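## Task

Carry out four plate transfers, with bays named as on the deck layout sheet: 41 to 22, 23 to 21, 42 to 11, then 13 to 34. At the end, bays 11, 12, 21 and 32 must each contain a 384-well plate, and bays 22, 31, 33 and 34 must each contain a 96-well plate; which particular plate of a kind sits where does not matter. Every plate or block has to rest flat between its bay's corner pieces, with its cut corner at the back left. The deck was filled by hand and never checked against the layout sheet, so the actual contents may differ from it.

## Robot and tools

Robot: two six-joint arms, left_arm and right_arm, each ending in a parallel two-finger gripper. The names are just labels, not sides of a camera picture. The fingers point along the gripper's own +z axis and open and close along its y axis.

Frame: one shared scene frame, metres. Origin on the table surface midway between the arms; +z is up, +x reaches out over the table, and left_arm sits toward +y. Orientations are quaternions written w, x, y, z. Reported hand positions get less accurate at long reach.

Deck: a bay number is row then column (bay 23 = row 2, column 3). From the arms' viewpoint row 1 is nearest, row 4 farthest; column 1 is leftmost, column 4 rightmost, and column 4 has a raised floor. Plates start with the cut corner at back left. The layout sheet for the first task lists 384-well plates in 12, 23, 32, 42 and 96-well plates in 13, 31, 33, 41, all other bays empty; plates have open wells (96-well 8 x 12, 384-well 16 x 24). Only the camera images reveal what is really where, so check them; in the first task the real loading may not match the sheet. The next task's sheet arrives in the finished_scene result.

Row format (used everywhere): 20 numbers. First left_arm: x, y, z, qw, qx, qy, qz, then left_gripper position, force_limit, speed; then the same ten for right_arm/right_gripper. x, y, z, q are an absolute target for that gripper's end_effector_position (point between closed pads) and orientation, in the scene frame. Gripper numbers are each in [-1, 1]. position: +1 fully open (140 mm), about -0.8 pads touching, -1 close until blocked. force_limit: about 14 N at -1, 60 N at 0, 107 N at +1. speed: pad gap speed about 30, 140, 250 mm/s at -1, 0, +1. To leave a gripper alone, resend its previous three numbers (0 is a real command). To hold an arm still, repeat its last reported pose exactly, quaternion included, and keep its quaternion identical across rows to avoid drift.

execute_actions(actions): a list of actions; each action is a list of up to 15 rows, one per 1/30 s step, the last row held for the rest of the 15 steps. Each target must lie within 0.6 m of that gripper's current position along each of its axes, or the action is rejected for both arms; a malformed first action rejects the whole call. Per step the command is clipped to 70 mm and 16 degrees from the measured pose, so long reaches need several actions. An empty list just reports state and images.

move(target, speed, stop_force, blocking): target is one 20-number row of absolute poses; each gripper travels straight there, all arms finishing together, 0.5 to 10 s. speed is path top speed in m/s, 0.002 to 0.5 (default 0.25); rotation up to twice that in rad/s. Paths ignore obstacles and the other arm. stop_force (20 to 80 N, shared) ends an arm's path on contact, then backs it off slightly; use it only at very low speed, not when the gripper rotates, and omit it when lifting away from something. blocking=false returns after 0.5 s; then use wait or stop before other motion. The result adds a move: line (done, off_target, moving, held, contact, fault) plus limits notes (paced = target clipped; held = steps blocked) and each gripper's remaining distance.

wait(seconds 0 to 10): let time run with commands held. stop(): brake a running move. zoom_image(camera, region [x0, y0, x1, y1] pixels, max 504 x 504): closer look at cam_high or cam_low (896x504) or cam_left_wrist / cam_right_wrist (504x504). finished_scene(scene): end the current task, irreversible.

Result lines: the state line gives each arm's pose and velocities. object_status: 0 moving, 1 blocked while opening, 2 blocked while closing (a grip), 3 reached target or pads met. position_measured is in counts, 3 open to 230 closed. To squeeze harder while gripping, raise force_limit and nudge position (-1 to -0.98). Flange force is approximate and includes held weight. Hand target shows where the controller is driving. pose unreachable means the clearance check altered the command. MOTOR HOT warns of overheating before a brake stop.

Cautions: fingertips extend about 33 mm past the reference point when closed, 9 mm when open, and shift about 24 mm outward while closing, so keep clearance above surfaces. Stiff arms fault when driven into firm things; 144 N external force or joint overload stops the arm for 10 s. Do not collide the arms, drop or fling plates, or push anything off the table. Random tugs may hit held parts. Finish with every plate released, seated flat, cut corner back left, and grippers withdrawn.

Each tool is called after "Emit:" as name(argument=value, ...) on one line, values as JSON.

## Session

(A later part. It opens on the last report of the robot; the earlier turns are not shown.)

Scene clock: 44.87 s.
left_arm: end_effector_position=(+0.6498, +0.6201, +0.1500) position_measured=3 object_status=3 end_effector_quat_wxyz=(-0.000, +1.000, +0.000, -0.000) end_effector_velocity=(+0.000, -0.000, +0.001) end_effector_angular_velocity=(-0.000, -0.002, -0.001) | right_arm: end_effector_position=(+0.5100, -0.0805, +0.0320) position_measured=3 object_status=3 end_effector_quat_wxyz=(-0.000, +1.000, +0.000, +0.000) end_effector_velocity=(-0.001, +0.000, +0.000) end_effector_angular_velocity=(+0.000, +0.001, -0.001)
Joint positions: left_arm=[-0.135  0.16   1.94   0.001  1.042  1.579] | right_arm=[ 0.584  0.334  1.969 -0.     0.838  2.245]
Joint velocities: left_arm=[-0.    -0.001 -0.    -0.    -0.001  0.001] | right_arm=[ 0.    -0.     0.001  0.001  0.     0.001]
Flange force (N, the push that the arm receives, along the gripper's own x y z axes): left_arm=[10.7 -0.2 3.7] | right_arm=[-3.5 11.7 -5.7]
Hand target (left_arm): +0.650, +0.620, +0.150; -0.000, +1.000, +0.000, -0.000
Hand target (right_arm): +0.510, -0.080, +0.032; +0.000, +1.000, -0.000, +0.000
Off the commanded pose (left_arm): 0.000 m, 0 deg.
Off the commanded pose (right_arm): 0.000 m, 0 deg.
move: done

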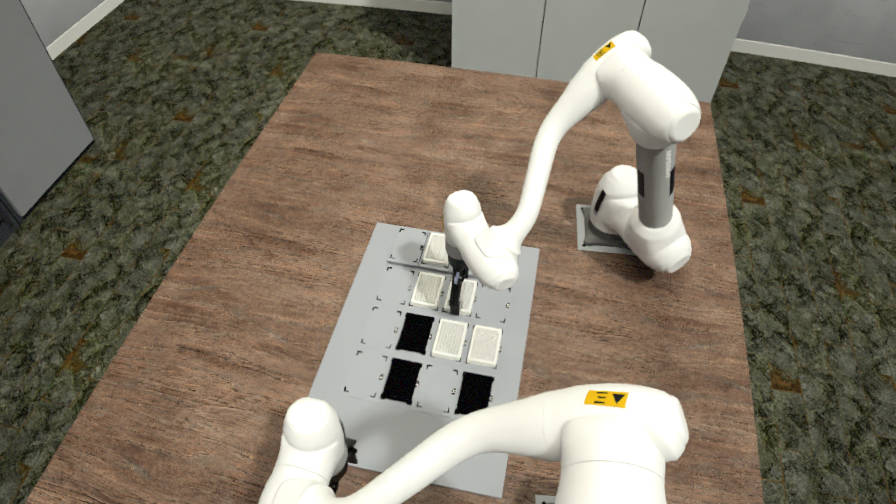

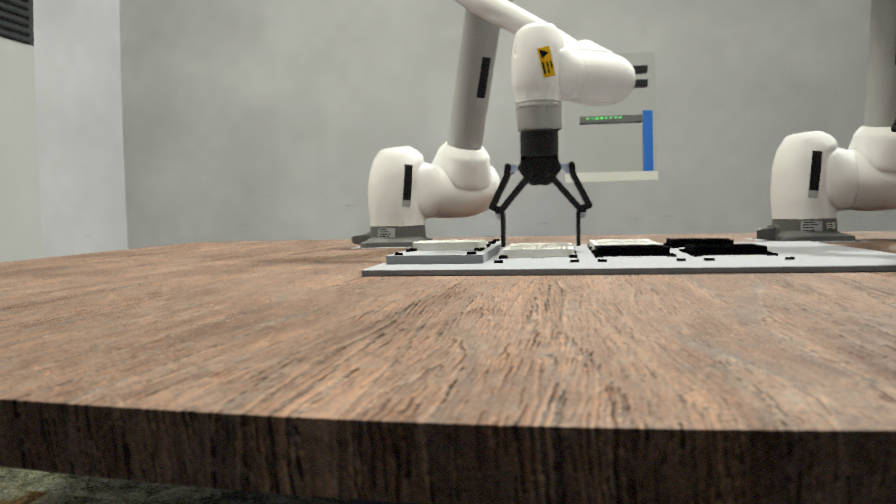

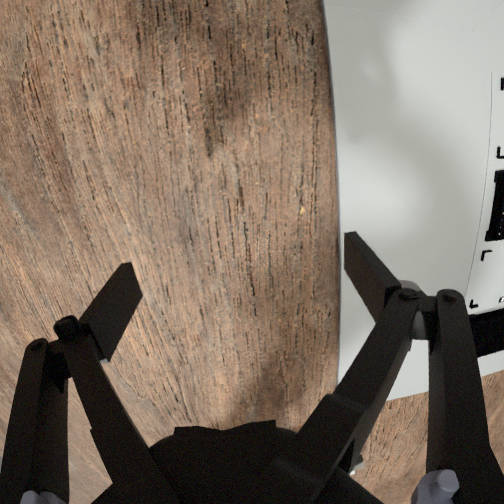

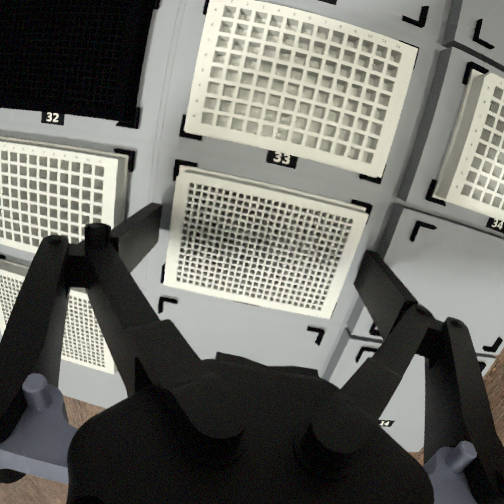

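Emit:
move(target=[0.55,0.80,0.18,0,1,0,0,1,0,0,0.510,-0.0805,0.032,0,1,0,0,-1,-0.3,-0.5], speed=0.4)

Emit:
move(target=[0.42,0.98,0.20,0,1,0,0,1,0,0,0.510,-0.0805,0.056,0,1,0,0,-1,-0.3,-0.5], speed=0.4)

Emit:
move(target=[0.42,0.98,0.20,0,1,0,0,1,0,0,0.510,0.2475,0.056,0,1,0,0,-1,-0.3,-0.5], speed=0.3)

Emit:
move(target=[0.42,0.98,0.20,0,1,0,0,1,0,0,0.510,0.2475,0.041,0,1,0,0,-1,-0.3,-0.5], speed=0.05)

Emit:
zoom_image(camera="cam_right_wrist", region=[120, 120, 420, 360])

Scene clock: 46.27 s.
left_arm: end_effector_position=(+0.5499, +0.8000, +0.1800) position_measured=3 object_status=3 end_effector_quat_wxyz=(-0.000, +1.000, +0.000, -0.000) end_effector_velocity=(+0.000, +0.000, -0.000) end_effector_angular_velocity=(-0.000, +0.000, -0.000) | right_arm: end_effector_position=(+0.5100, -0.0805, +0.0320) position_measured=37 object_status=2 end_effector_quat_wxyz=(-0.000, +1.000, +0.000, +0.000) end_effector_velocity=(+0.000, +0.000, +0.000) end_effector_angular_velocity=(+0.001, -0.001, +0.000)
Joint positions: left_arm=[0.219 0.052 2.001 0.    1.089 1.934] | right_arm=[ 0.584  0.334  1.969 -0.     0.838  2.245]
Joint velocities: left_arm=[ 0.     0.001 -0.    -0.    -0.     0.001] | right_arm=[-0.    -0.001 -0.     0.    -0.    -0.   ]
Flange force (N, the push that the arm receives, along the gripper's own x y z axes): left_arm=[3.8 -4.0 0.5] | right_arm=[-8.0 10.6 -41.6]
Hand target (left_arm): +0.550, +0.800, +0.180; -0.000, +1.000, +0.000, -0.000
Hand target (right_arm): +0.510, -0.081, +0.032; +0.000, +1.000, -0.000, +0.000
Off the commanded pose (left_arm): 0.000 m, 0 deg.
Off the commanded pose (right_arm): 0.000 m, 0 deg.
move: done

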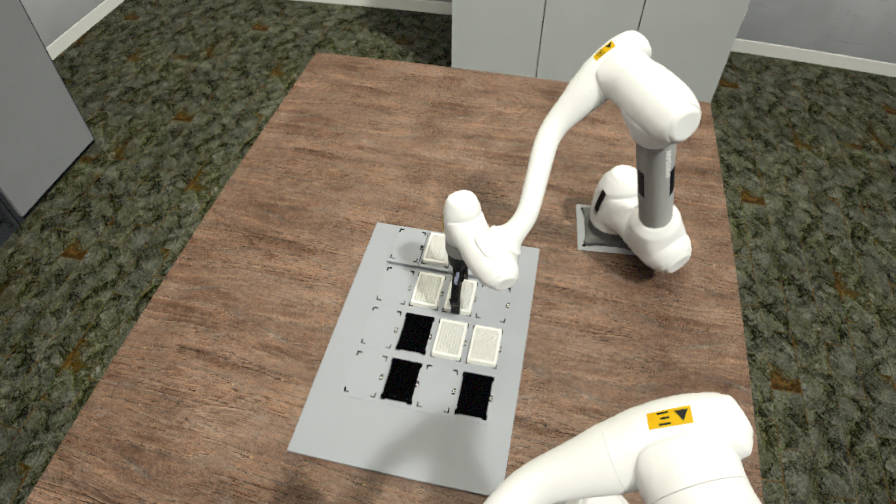

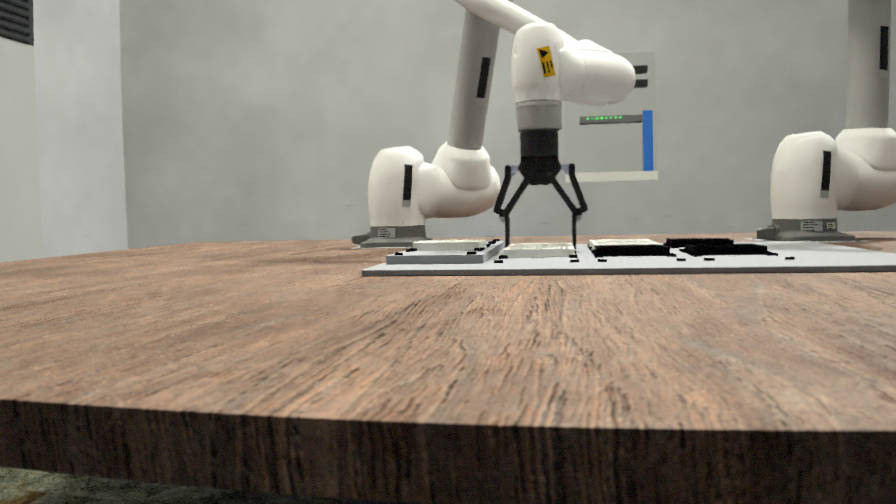

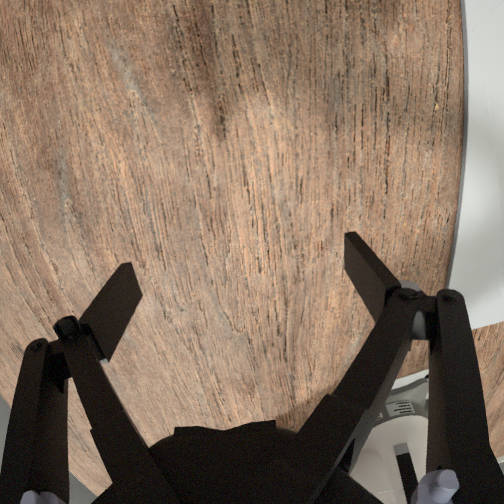

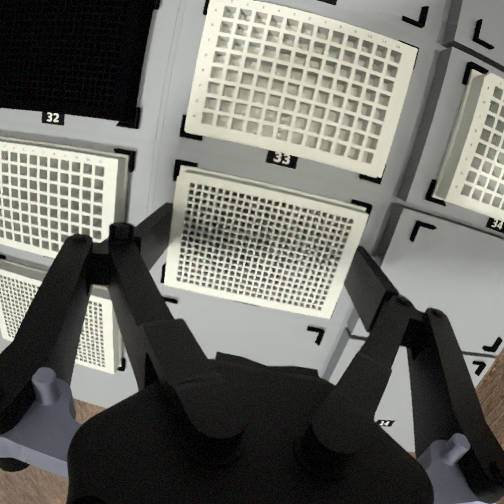

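Scene clock: 47.27 s.
left_arm: end_effector_position=(+0.4198, +0.9799, +0.2000) position_measured=3 object_status=3 end_effector_quat_wxyz=(+0.000, +1.000, +0.000, -0.000) end_effector_velocity=(+0.000, +0.000, +0.000) end_effector_angular_velocity=(+0.000, -0.001, -0.001) | right_arm: end_effector_position=(+0.5100, -0.0805, +0.0560) position_measured=38 object_status=2 end_effector_quat_wxyz=(+0.000, +1.000, +0.000, -0.000) end_effector_velocity=(+0.000, +0.000, +0.000) end_effector_angular_velocity=(+0.000, -0.000, +0.001)
Joint positions: left_arm=[0.642 0.041 1.972 0.    1.129 2.356] | right_arm=[ 0.584  0.306  1.953 -0.     0.883  2.245]
Joint velocities: left_arm=[ 0.    -0.    -0.    -0.001 -0.     0.001] | right_arm=[ 0.    -0.    -0.     0.     0.    -0.001]
Flange force (N, the push that the arm receives, along the gripper's own x y z axes): left_arm=[0.8 -3.7 0.8] | right_arm=[-3.7 7.6 -4.2]
Hand target (left_arm): +0.420, +0.980, +0.200; +0.000, +1.000, +0.000, -0.000
Hand target (right_arm): +0.510, -0.081, +0.056; -0.000, +1.000, +0.000, -0.000
Off the commanded pose (left_arm): 0.000 m, 0 deg.
Off the commanded pose (right_arm): 0.000 m, 0 deg.
move: done

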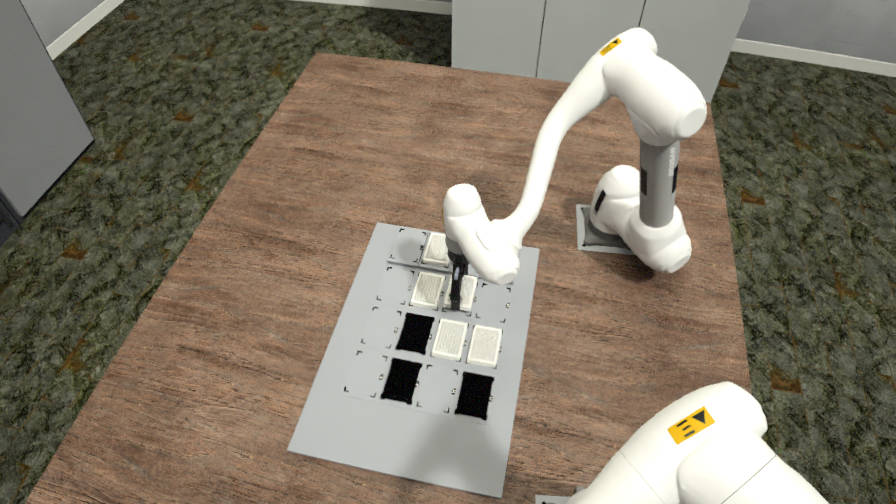

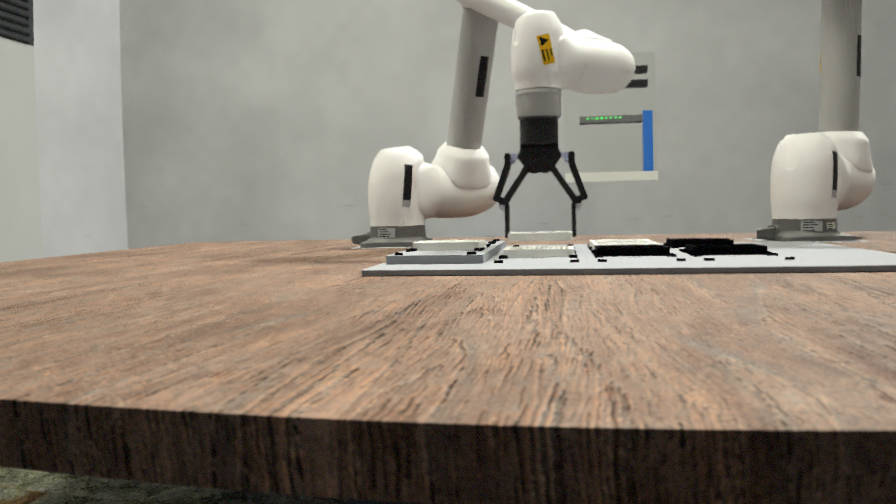

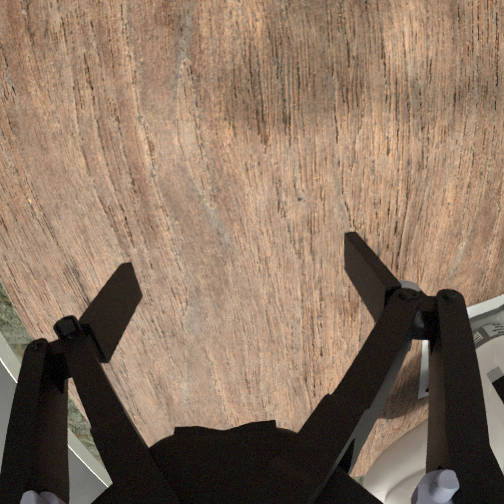

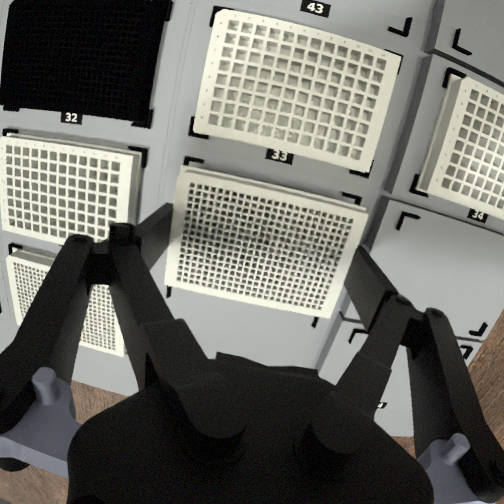

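Scene clock: 48.77 s.
left_arm: end_effector_position=(+0.4200, +0.9800, +0.2000) position_measured=3 object_status=3 end_effector_quat_wxyz=(-0.000, +1.000, +0.000, +0.000) end_effector_velocity=(-0.000, -0.000, -0.000) end_effector_angular_velocity=(-0.001, +0.000, +0.000) | right_arm: end_effector_position=(+0.5091, +0.2476, +0.0563) position_measured=38 object_status=2 end_effector_quat_wxyz=(-0.000, +1.000, +0.000, -0.000) end_effector_velocity=(+0.000, -0.000, +0.000) end_effector_angular_velocity=(-0.000, -0.001, -0.000)
Joint positions: left_arm=[0.642 0.041 1.972 0.    1.128 2.356] | right_arm=[0.884 0.651 1.397 0.001 1.093 2.545]
Joint velocities: left_arm=[ 0.  0. -0. -0.  0.  0.] | right_arm=[-0.    -0.    -0.    -0.001  0.    -0.   ]
Flange force (N, the push that the arm receives, along the gripper's own x y z axes): left_arm=[4.9 -6.3 0.7] | right_arm=[-1.3 10.3 -3.3]
Hand target (left_arm): +0.420, +0.980, +0.200; -0.000, +1.000, +0.000, -0.000
Hand target (right_arm): +0.509, +0.248, +0.056; -0.000, +1.000, +0.000, -0.000
Off the commanded pose (left_arm): 0.000 m, 0 deg.
Off the commanded pose (right_arm): 0.001 m, 0 deg.
move: done

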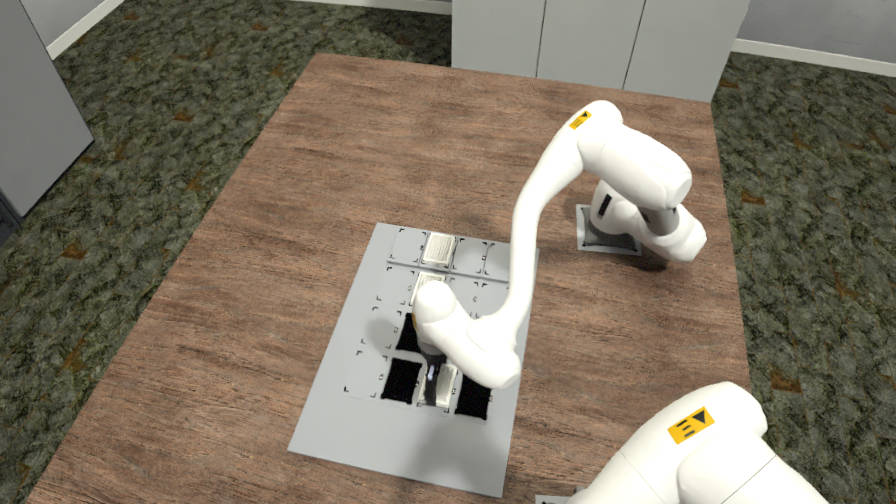

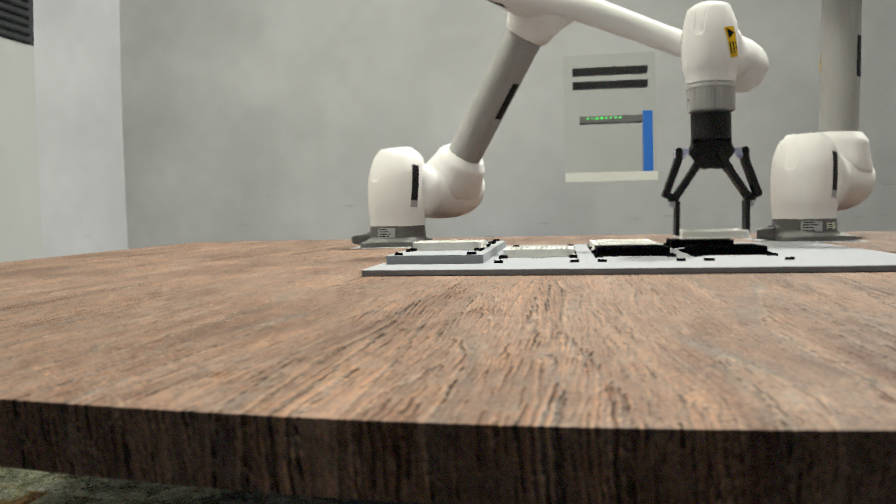

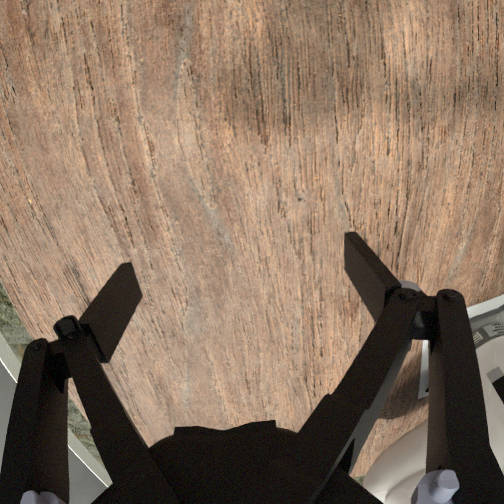

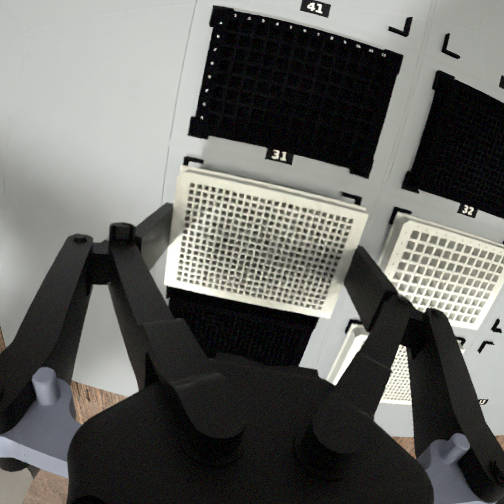

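Scene clock: 49.47 s.
left_arm: end_effector_position=(+0.4200, +0.9800, +0.2000) position_measured=3 object_status=3 end_effector_quat_wxyz=(-0.000, +1.000, +0.000, +0.000) end_effector_velocity=(+0.000, +0.000, +0.000) end_effector_angular_velocity=(+0.001, -0.001, +0.000) | right_arm: end_effector_position=(+0.5100, +0.2475, +0.0410) position_measured=38 object_status=2 end_effector_quat_wxyz=(+0.000, +1.000, +0.000, -0.000) end_effector_velocity=(-0.000, -0.000, +0.000) end_effector_angular_velocity=(-0.000, -0.001, +0.001)
Joint positions: left_arm=[ 0.642  0.041  1.972 -0.     1.128  2.356] | right_arm=[ 0.883  0.664  1.406 -0.     1.072  2.545]
Joint velocities: left_arm=[-0.    -0.    -0.    -0.    -0.001 -0.001] | right_arm=[ 0.    -0.     0.    -0.001  0.    -0.   ]
Flange force (N, the push that the arm receives, along the gripper's own x y z axes): left_arm=[-2.9 -3.3 -0.2] | right_arm=[-1.3 11.9 -3.9]
Hand target (left_arm): +0.420, +0.980, +0.200; +0.000, +1.000, -0.000, +0.000
Hand target (right_arm): +0.510, +0.248, +0.041; -0.000, +1.000, -0.000, +0.000
Off the commanded pose (left_arm): 0.000 m, 0 deg.
Off the commanded pose (right_arm): 0.000 m, 0 deg.
move: done

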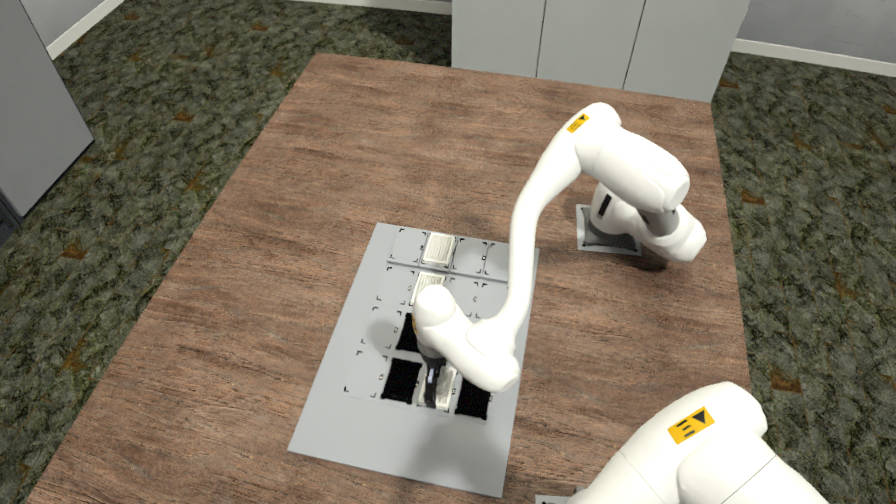

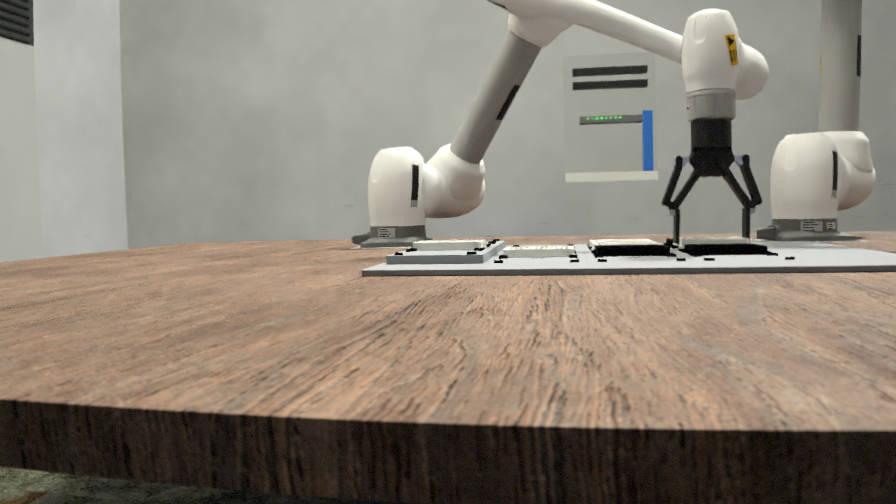

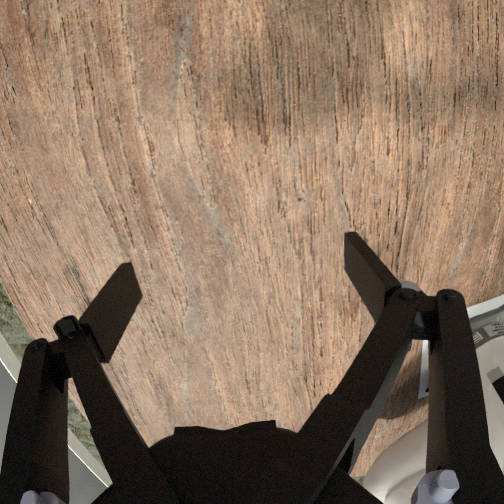

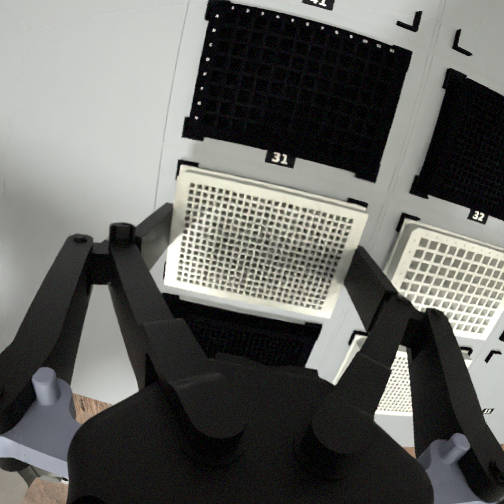

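Region (120, 120, 420, 360) of cam_right_wrist's 504x504 image, scaled by 1.680, with more detail than that image has; it fills the top 403 rows of this view, and the rest is white.

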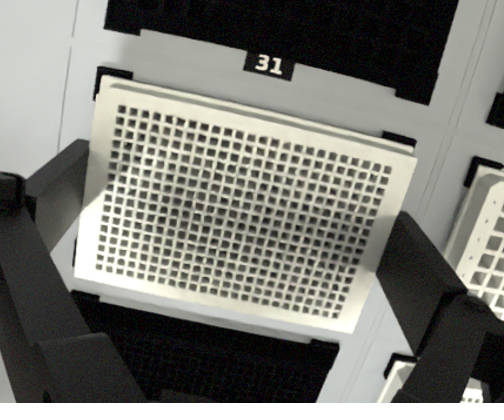

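Emit:
move(target=[0.42,0.98,0.20,0,1,0,0,1,0,0,0.509,0.2482,0.041,0,1,0,0,-1,-0.3,-0.5], speed=0.02)

Emit:
zoom_image(camera="cam_right_wrist", region=[120,120,420,360])

Scene clock: 51.27 s.
left_arm: end_effector_position=(+0.4200, +0.9800, +0.2000) position_measured=3 object_status=3 end_effector_quat_wxyz=(-0.000, +1.000, -0.000, +0.000) end_effector_velocity=(+0.000, +0.000, +0.000) end_effector_angular_velocity=(+0.001, -0.002, +0.000) | right_arm: end_effector_position=(+0.5090, +0.2482, +0.0410) position_measured=38 object_status=2 end_effector_quat_wxyz=(-0.000, +1.000, -0.000, +0.000) end_effector_velocity=(+0.000, -0.000, -0.001) end_effector_angular_velocity=(-0.002, -0.000, +0.001)
Joint positions: left_arm=[ 0.642  0.041  1.972 -0.     1.128  2.356] | right_arm=[ 0.885  0.664  1.406 -0.     1.072  2.546]
Joint velocities: left_arm=[ 0.    -0.     0.    -0.    -0.002 -0.   ] | right_arm=[-0.     0.001  0.    -0.001  0.    -0.   ]
Flange force (N, the push that the arm receives, along the gripper's own x y z axes): left_arm=[0.5 -7.2 -1.9] | right_arm=[-6.2 12.5 -4.7]
Hand target (left_arm): +0.420, +0.980, +0.200; +0.000, +1.000, -0.000, +0.000
Hand target (right_arm): +0.509, +0.248, +0.041; -0.000, +1.000, -0.000, -0.000
Off the commanded pose (left_arm): 0.000 m, 0 deg.
Off the commanded pose (right_arm): 0.000 m, 0 deg.
move: done

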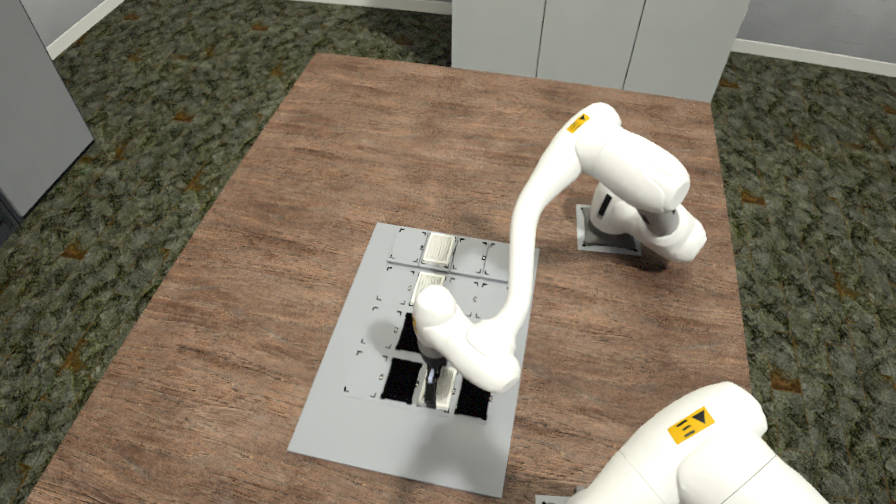

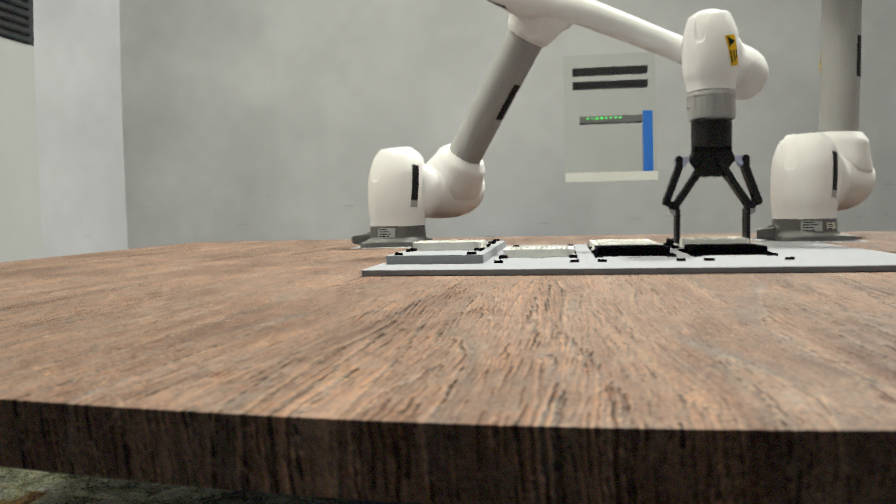

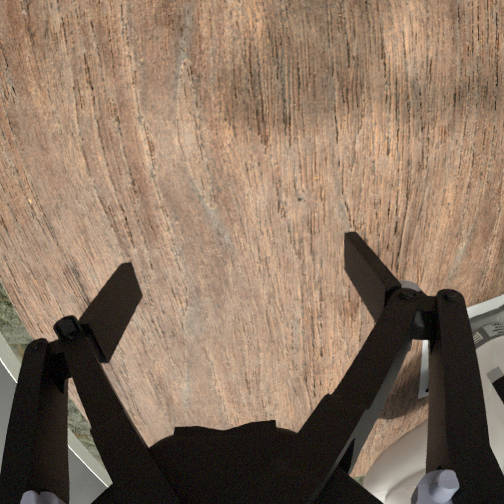

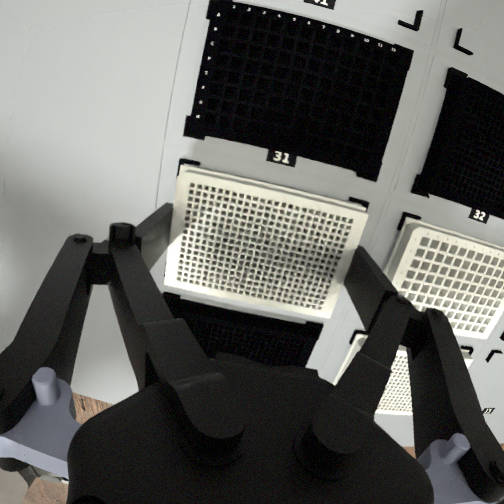

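Region (120, 120, 420, 360) of cam_right_wrist's 504x504 image, scaled by 1.680, with more detail than that image has; it fills the top 403 rows of this view, and the rest is white.

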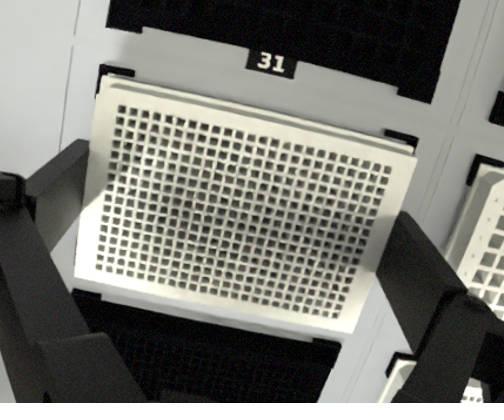

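Emit:
move(target=[0.42,0.98,0.20,0,1,0,0,1,0,0,0.509,0.2482,0.031,0,1,0,0,-1,-0.3,-0.5], speed=0.015, stop_force=25)

Emit:
zoom_image(camera="cam_right_wrist", region=[120,120,420,360])

Scene clock: 52.47 s.
left_arm: end_effector_position=(+0.4200, +0.9800, +0.2000) position_measured=3 object_status=3 end_effector_quat_wxyz=(-0.000, +1.000, +0.000, +0.000) end_effector_velocity=(-0.000, -0.001, +0.000) end_effector_angular_velocity=(-0.001, +0.001, -0.001) | right_arm: end_effector_position=(+0.5090, +0.2482, +0.0329) position_measured=38 object_status=2 end_effector_quat_wxyz=(+0.000, +1.000, -0.000, -0.000) end_effector_velocity=(+0.000, +0.000, +0.002) end_effector_angular_velocity=(+0.001, -0.001, -0.000)
Joint positions: left_arm=[ 0.642  0.041  1.972 -0.     1.128  2.356] | right_arm=[ 0.885  0.67   1.411 -0.     1.061  2.546]
Joint velocities: left_arm=[-0.001 -0.    -0.    -0.     0.002  0.001] | right_arm=[-0.    -0.002 -0.001 -0.     0.002  0.   ]
Flange force (N, the push that the arm receives, along the gripper's own x y z axes): left_arm=[-1.4 -1.4 -3.1] | right_arm=[-3.1 13.6 -29.3]
Hand target (left_arm): +0.420, +0.980, +0.200; +0.000, +1.000, -0.000, +0.000
Hand target (right_arm): +0.509, +0.248, +0.033; -0.000, +1.000, +0.000, +0.000
Off the commanded pose (left_arm): 0.000 m, 0 deg.
Off the commanded pose (right_arm): 0.002 m, 0 deg.
move: contact (right_arm)

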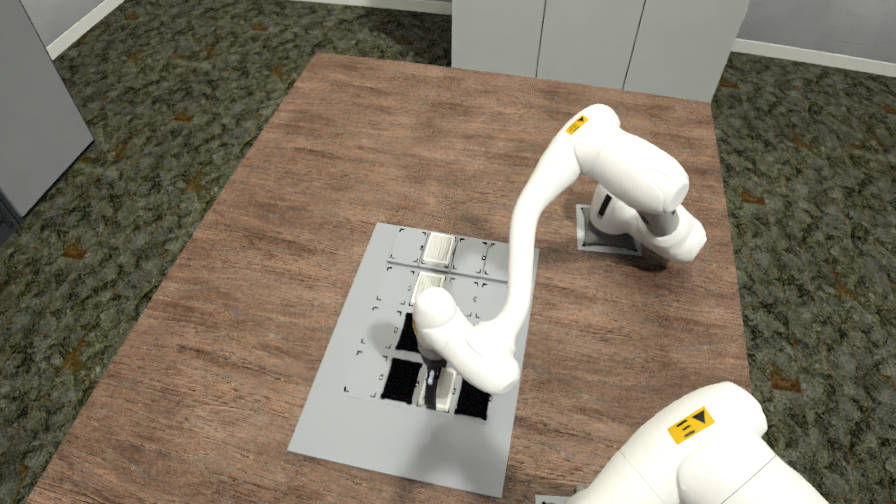

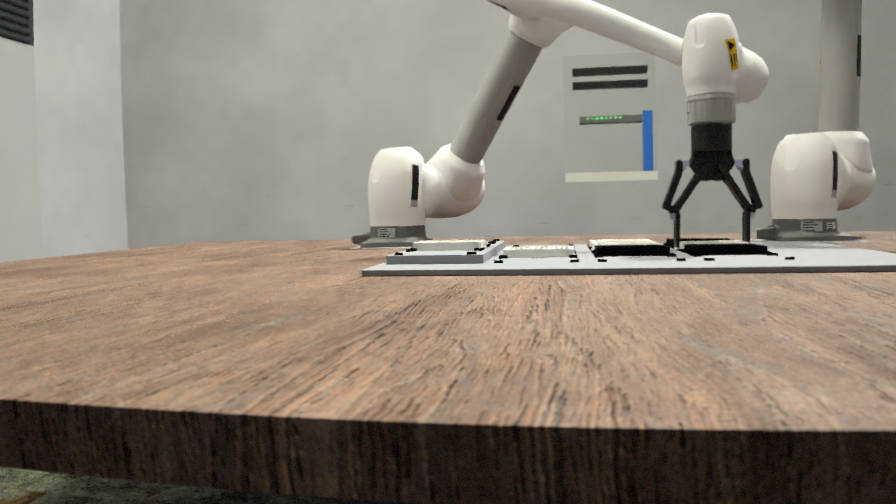

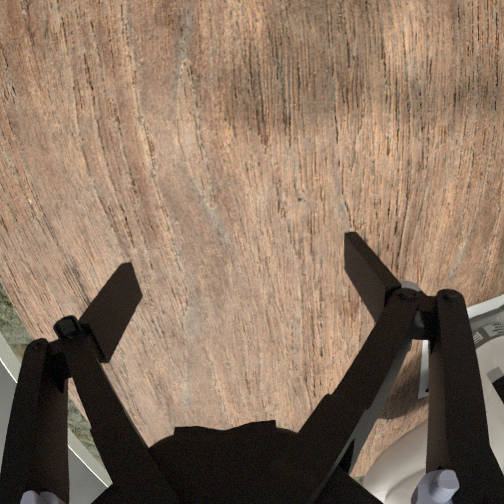

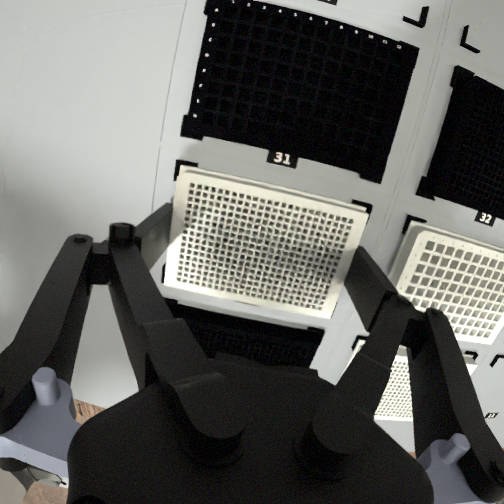

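Region (120, 120, 420, 360) of cam_right_wrist's 504x504 image, scaled by 1.680, with more detail than that image has; it fills the top 403 rows of this view, and the rest is white.

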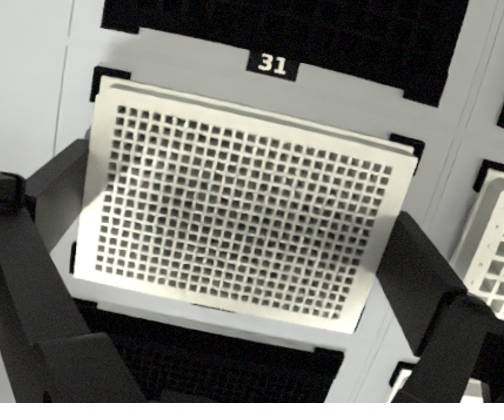

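Emit:
move(target=[0.42,0.98,0.20,0,1,0,0,1,0,0,0.509,0.2482,0.033,0,1,0,0,1,0,0])

Emit:
move(target=[0.42,0.98,0.20,0,1,0,0,1,0,0,0.50,0.22,0.16,0,1,0,0,1,0,0])

Emit:
zoom_image(camera="cam_right_wrist", region=[100,100,504,420])

Emit:
zoom_image(camera="cam_low", region=[560,220,800,280])

Scene clock: 53.93 s.
left_arm: end_effector_position=(+0.4200, +0.9800, +0.2000) position_measured=3 object_status=3 end_effector_quat_wxyz=(-0.000, +1.000, +0.000, +0.000) end_effector_velocity=(+0.000, +0.000, -0.000) end_effector_angular_velocity=(+0.000, -0.000, +0.001) | right_arm: end_effector_position=(+0.5090, +0.2482, +0.0331) position_measured=3 object_status=3 end_effector_quat_wxyz=(-0.000, +1.000, +0.000, +0.000) end_effector_velocity=(+0.000, -0.000, -0.000) end_effector_angular_velocity=(-0.000, +0.000, -0.001)
Joint positions: left_arm=[ 0.642  0.041  1.972 -0.     1.128  2.356] | right_arm=[ 0.885  0.67   1.411 -0.     1.061  2.546]
Joint velocities: left_arm=[-0.     0.001  0.     0.    -0.001 -0.001] | right_arm=[-0.     0.     0.    -0.    -0.     0.001]
Flange force (N, the push that the arm receives, along the gripper's own x y z axes): left_arm=[-2.7 -0.3 -0.4] | right_arm=[-5.0 14.1 -4.9]
Hand target (left_arm): +0.420, +0.980, +0.200; +0.000, +1.000, -0.000, +0.000
Hand target (right_arm): +0.509, +0.248, +0.033; -0.000, +1.000, -0.000, -0.000
Off the commanded pose (left_arm): 0.000 m, 0 deg.
Off the commanded pose (right_arm): 0.000 m, 0 deg.
move: done

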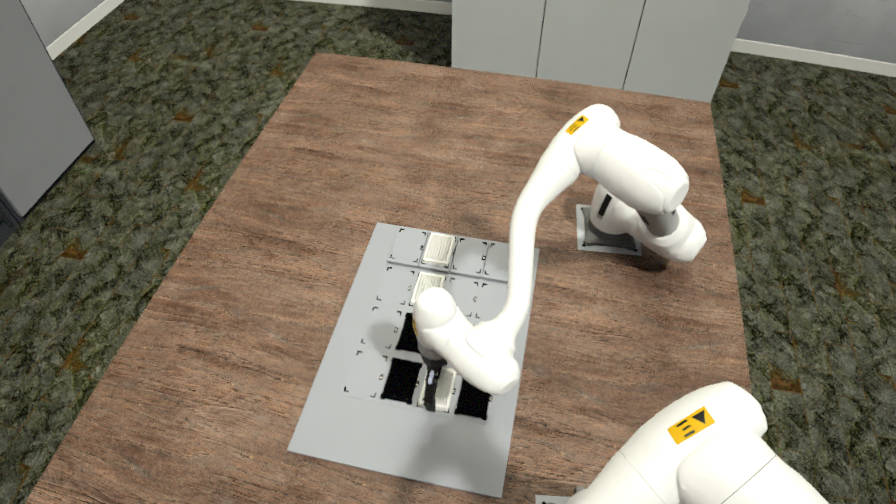

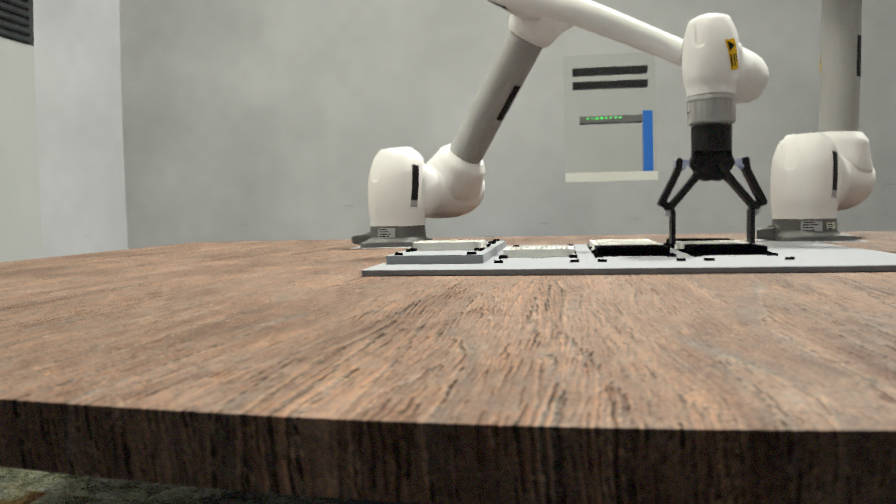

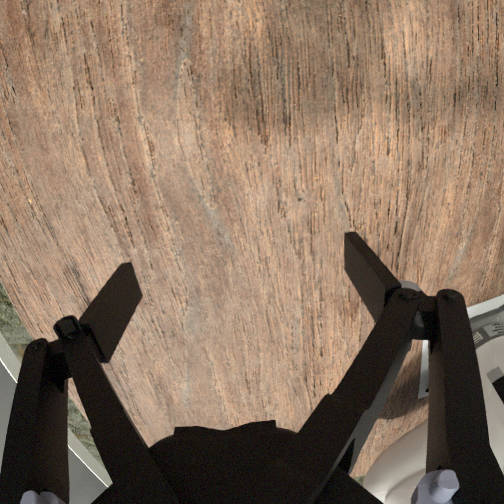

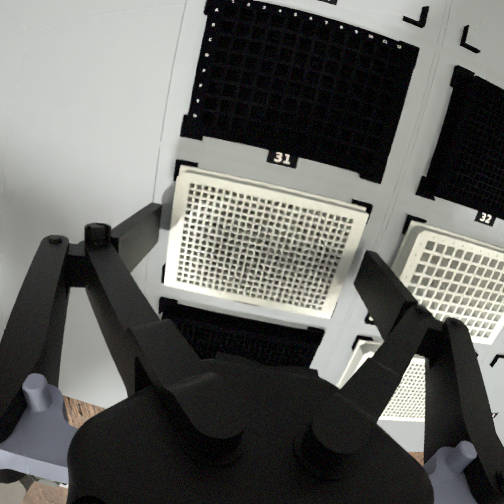

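Scene clock: 54.80 s.
left_arm: end_effector_position=(+0.4200, +0.9800, +0.2000) position_measured=3 object_status=3 end_effector_quat_wxyz=(-0.000, +1.000, +0.000, +0.000) end_effector_velocity=(+0.000, -0.000, +0.000) end_effector_angular_velocity=(+0.000, -0.001, -0.000) | right_arm: end_effector_position=(+0.5000, +0.2199, +0.1600) position_measured=3 object_status=3 end_effector_quat_wxyz=(-0.000, +1.000, +0.000, +0.000) end_effector_velocity=(+0.001, -0.001, -0.000) end_effector_angular_velocity=(-0.001, -0.000, -0.001)
Joint positions: left_arm=[ 0.642  0.041  1.972 -0.     1.128  2.356] | right_arm=[ 0.875  0.54   1.381 -0.     1.221  2.536]
Joint velocities: left_arm=[-0.001 -0.    -0.    -0.    -0.    -0.   ] | right_arm=[-0.001  0.    -0.    -0.001  0.     0.   ]
Flange force (N, the push that the arm receives, along the gripper's own x y z axes): left_arm=[5.2 -1.1 0.2] | right_arm=[-2.9 11.8 -2.8]
Hand target (left_arm): +0.420, +0.980, +0.200; +0.000, +1.000, -0.000, +0.000
Hand target (right_arm): +0.500, +0.220, +0.160; +0.000, +1.000, +0.000, +0.000
Off the commanded pose (left_arm): 0.000 m, 0 deg.
Off the commanded pose (right_arm): 0.000 m, 0 deg.
move: done

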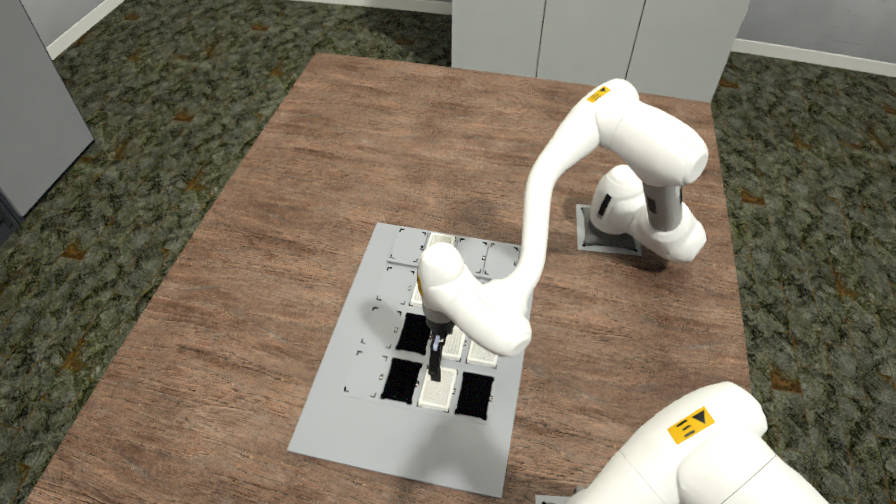

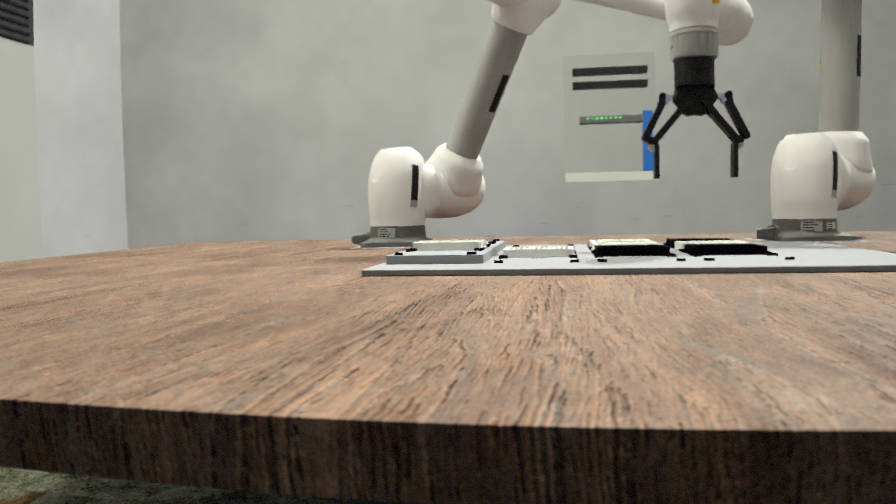

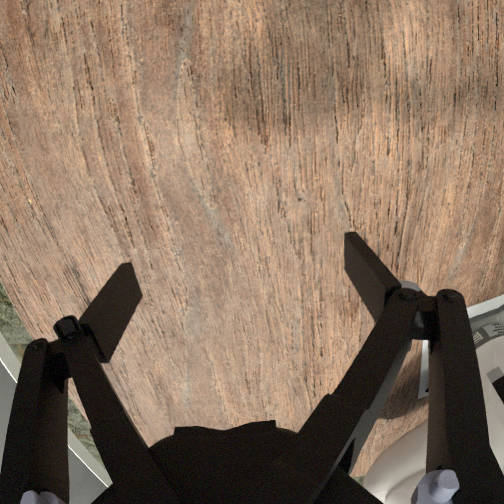

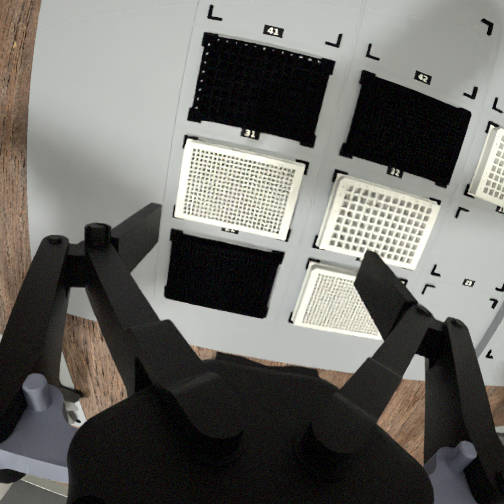

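Region (100, 100, 504, 420) of cam_right_wrist's 504x504 image, scaled by 1.248, with more detail than that image has; it fills the top 399 rows of this view, and the rest is white.

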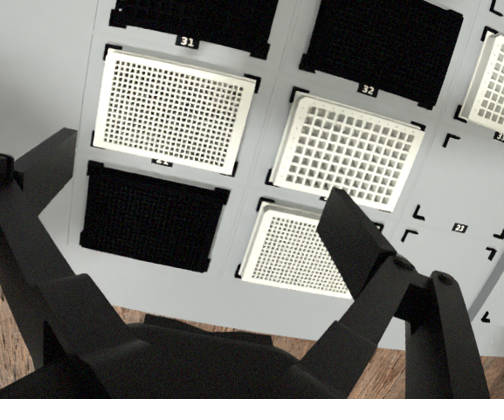

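Region (560, 220, 800, 280) of cam_low's 896x504 image, scaled by 2.100, with more detail than that image has; it fills the top 126 rows of this view, and the rest is white.

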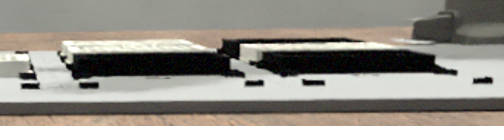

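Emit:
finished_scene(scene=1)

The scene is finished: the task was done.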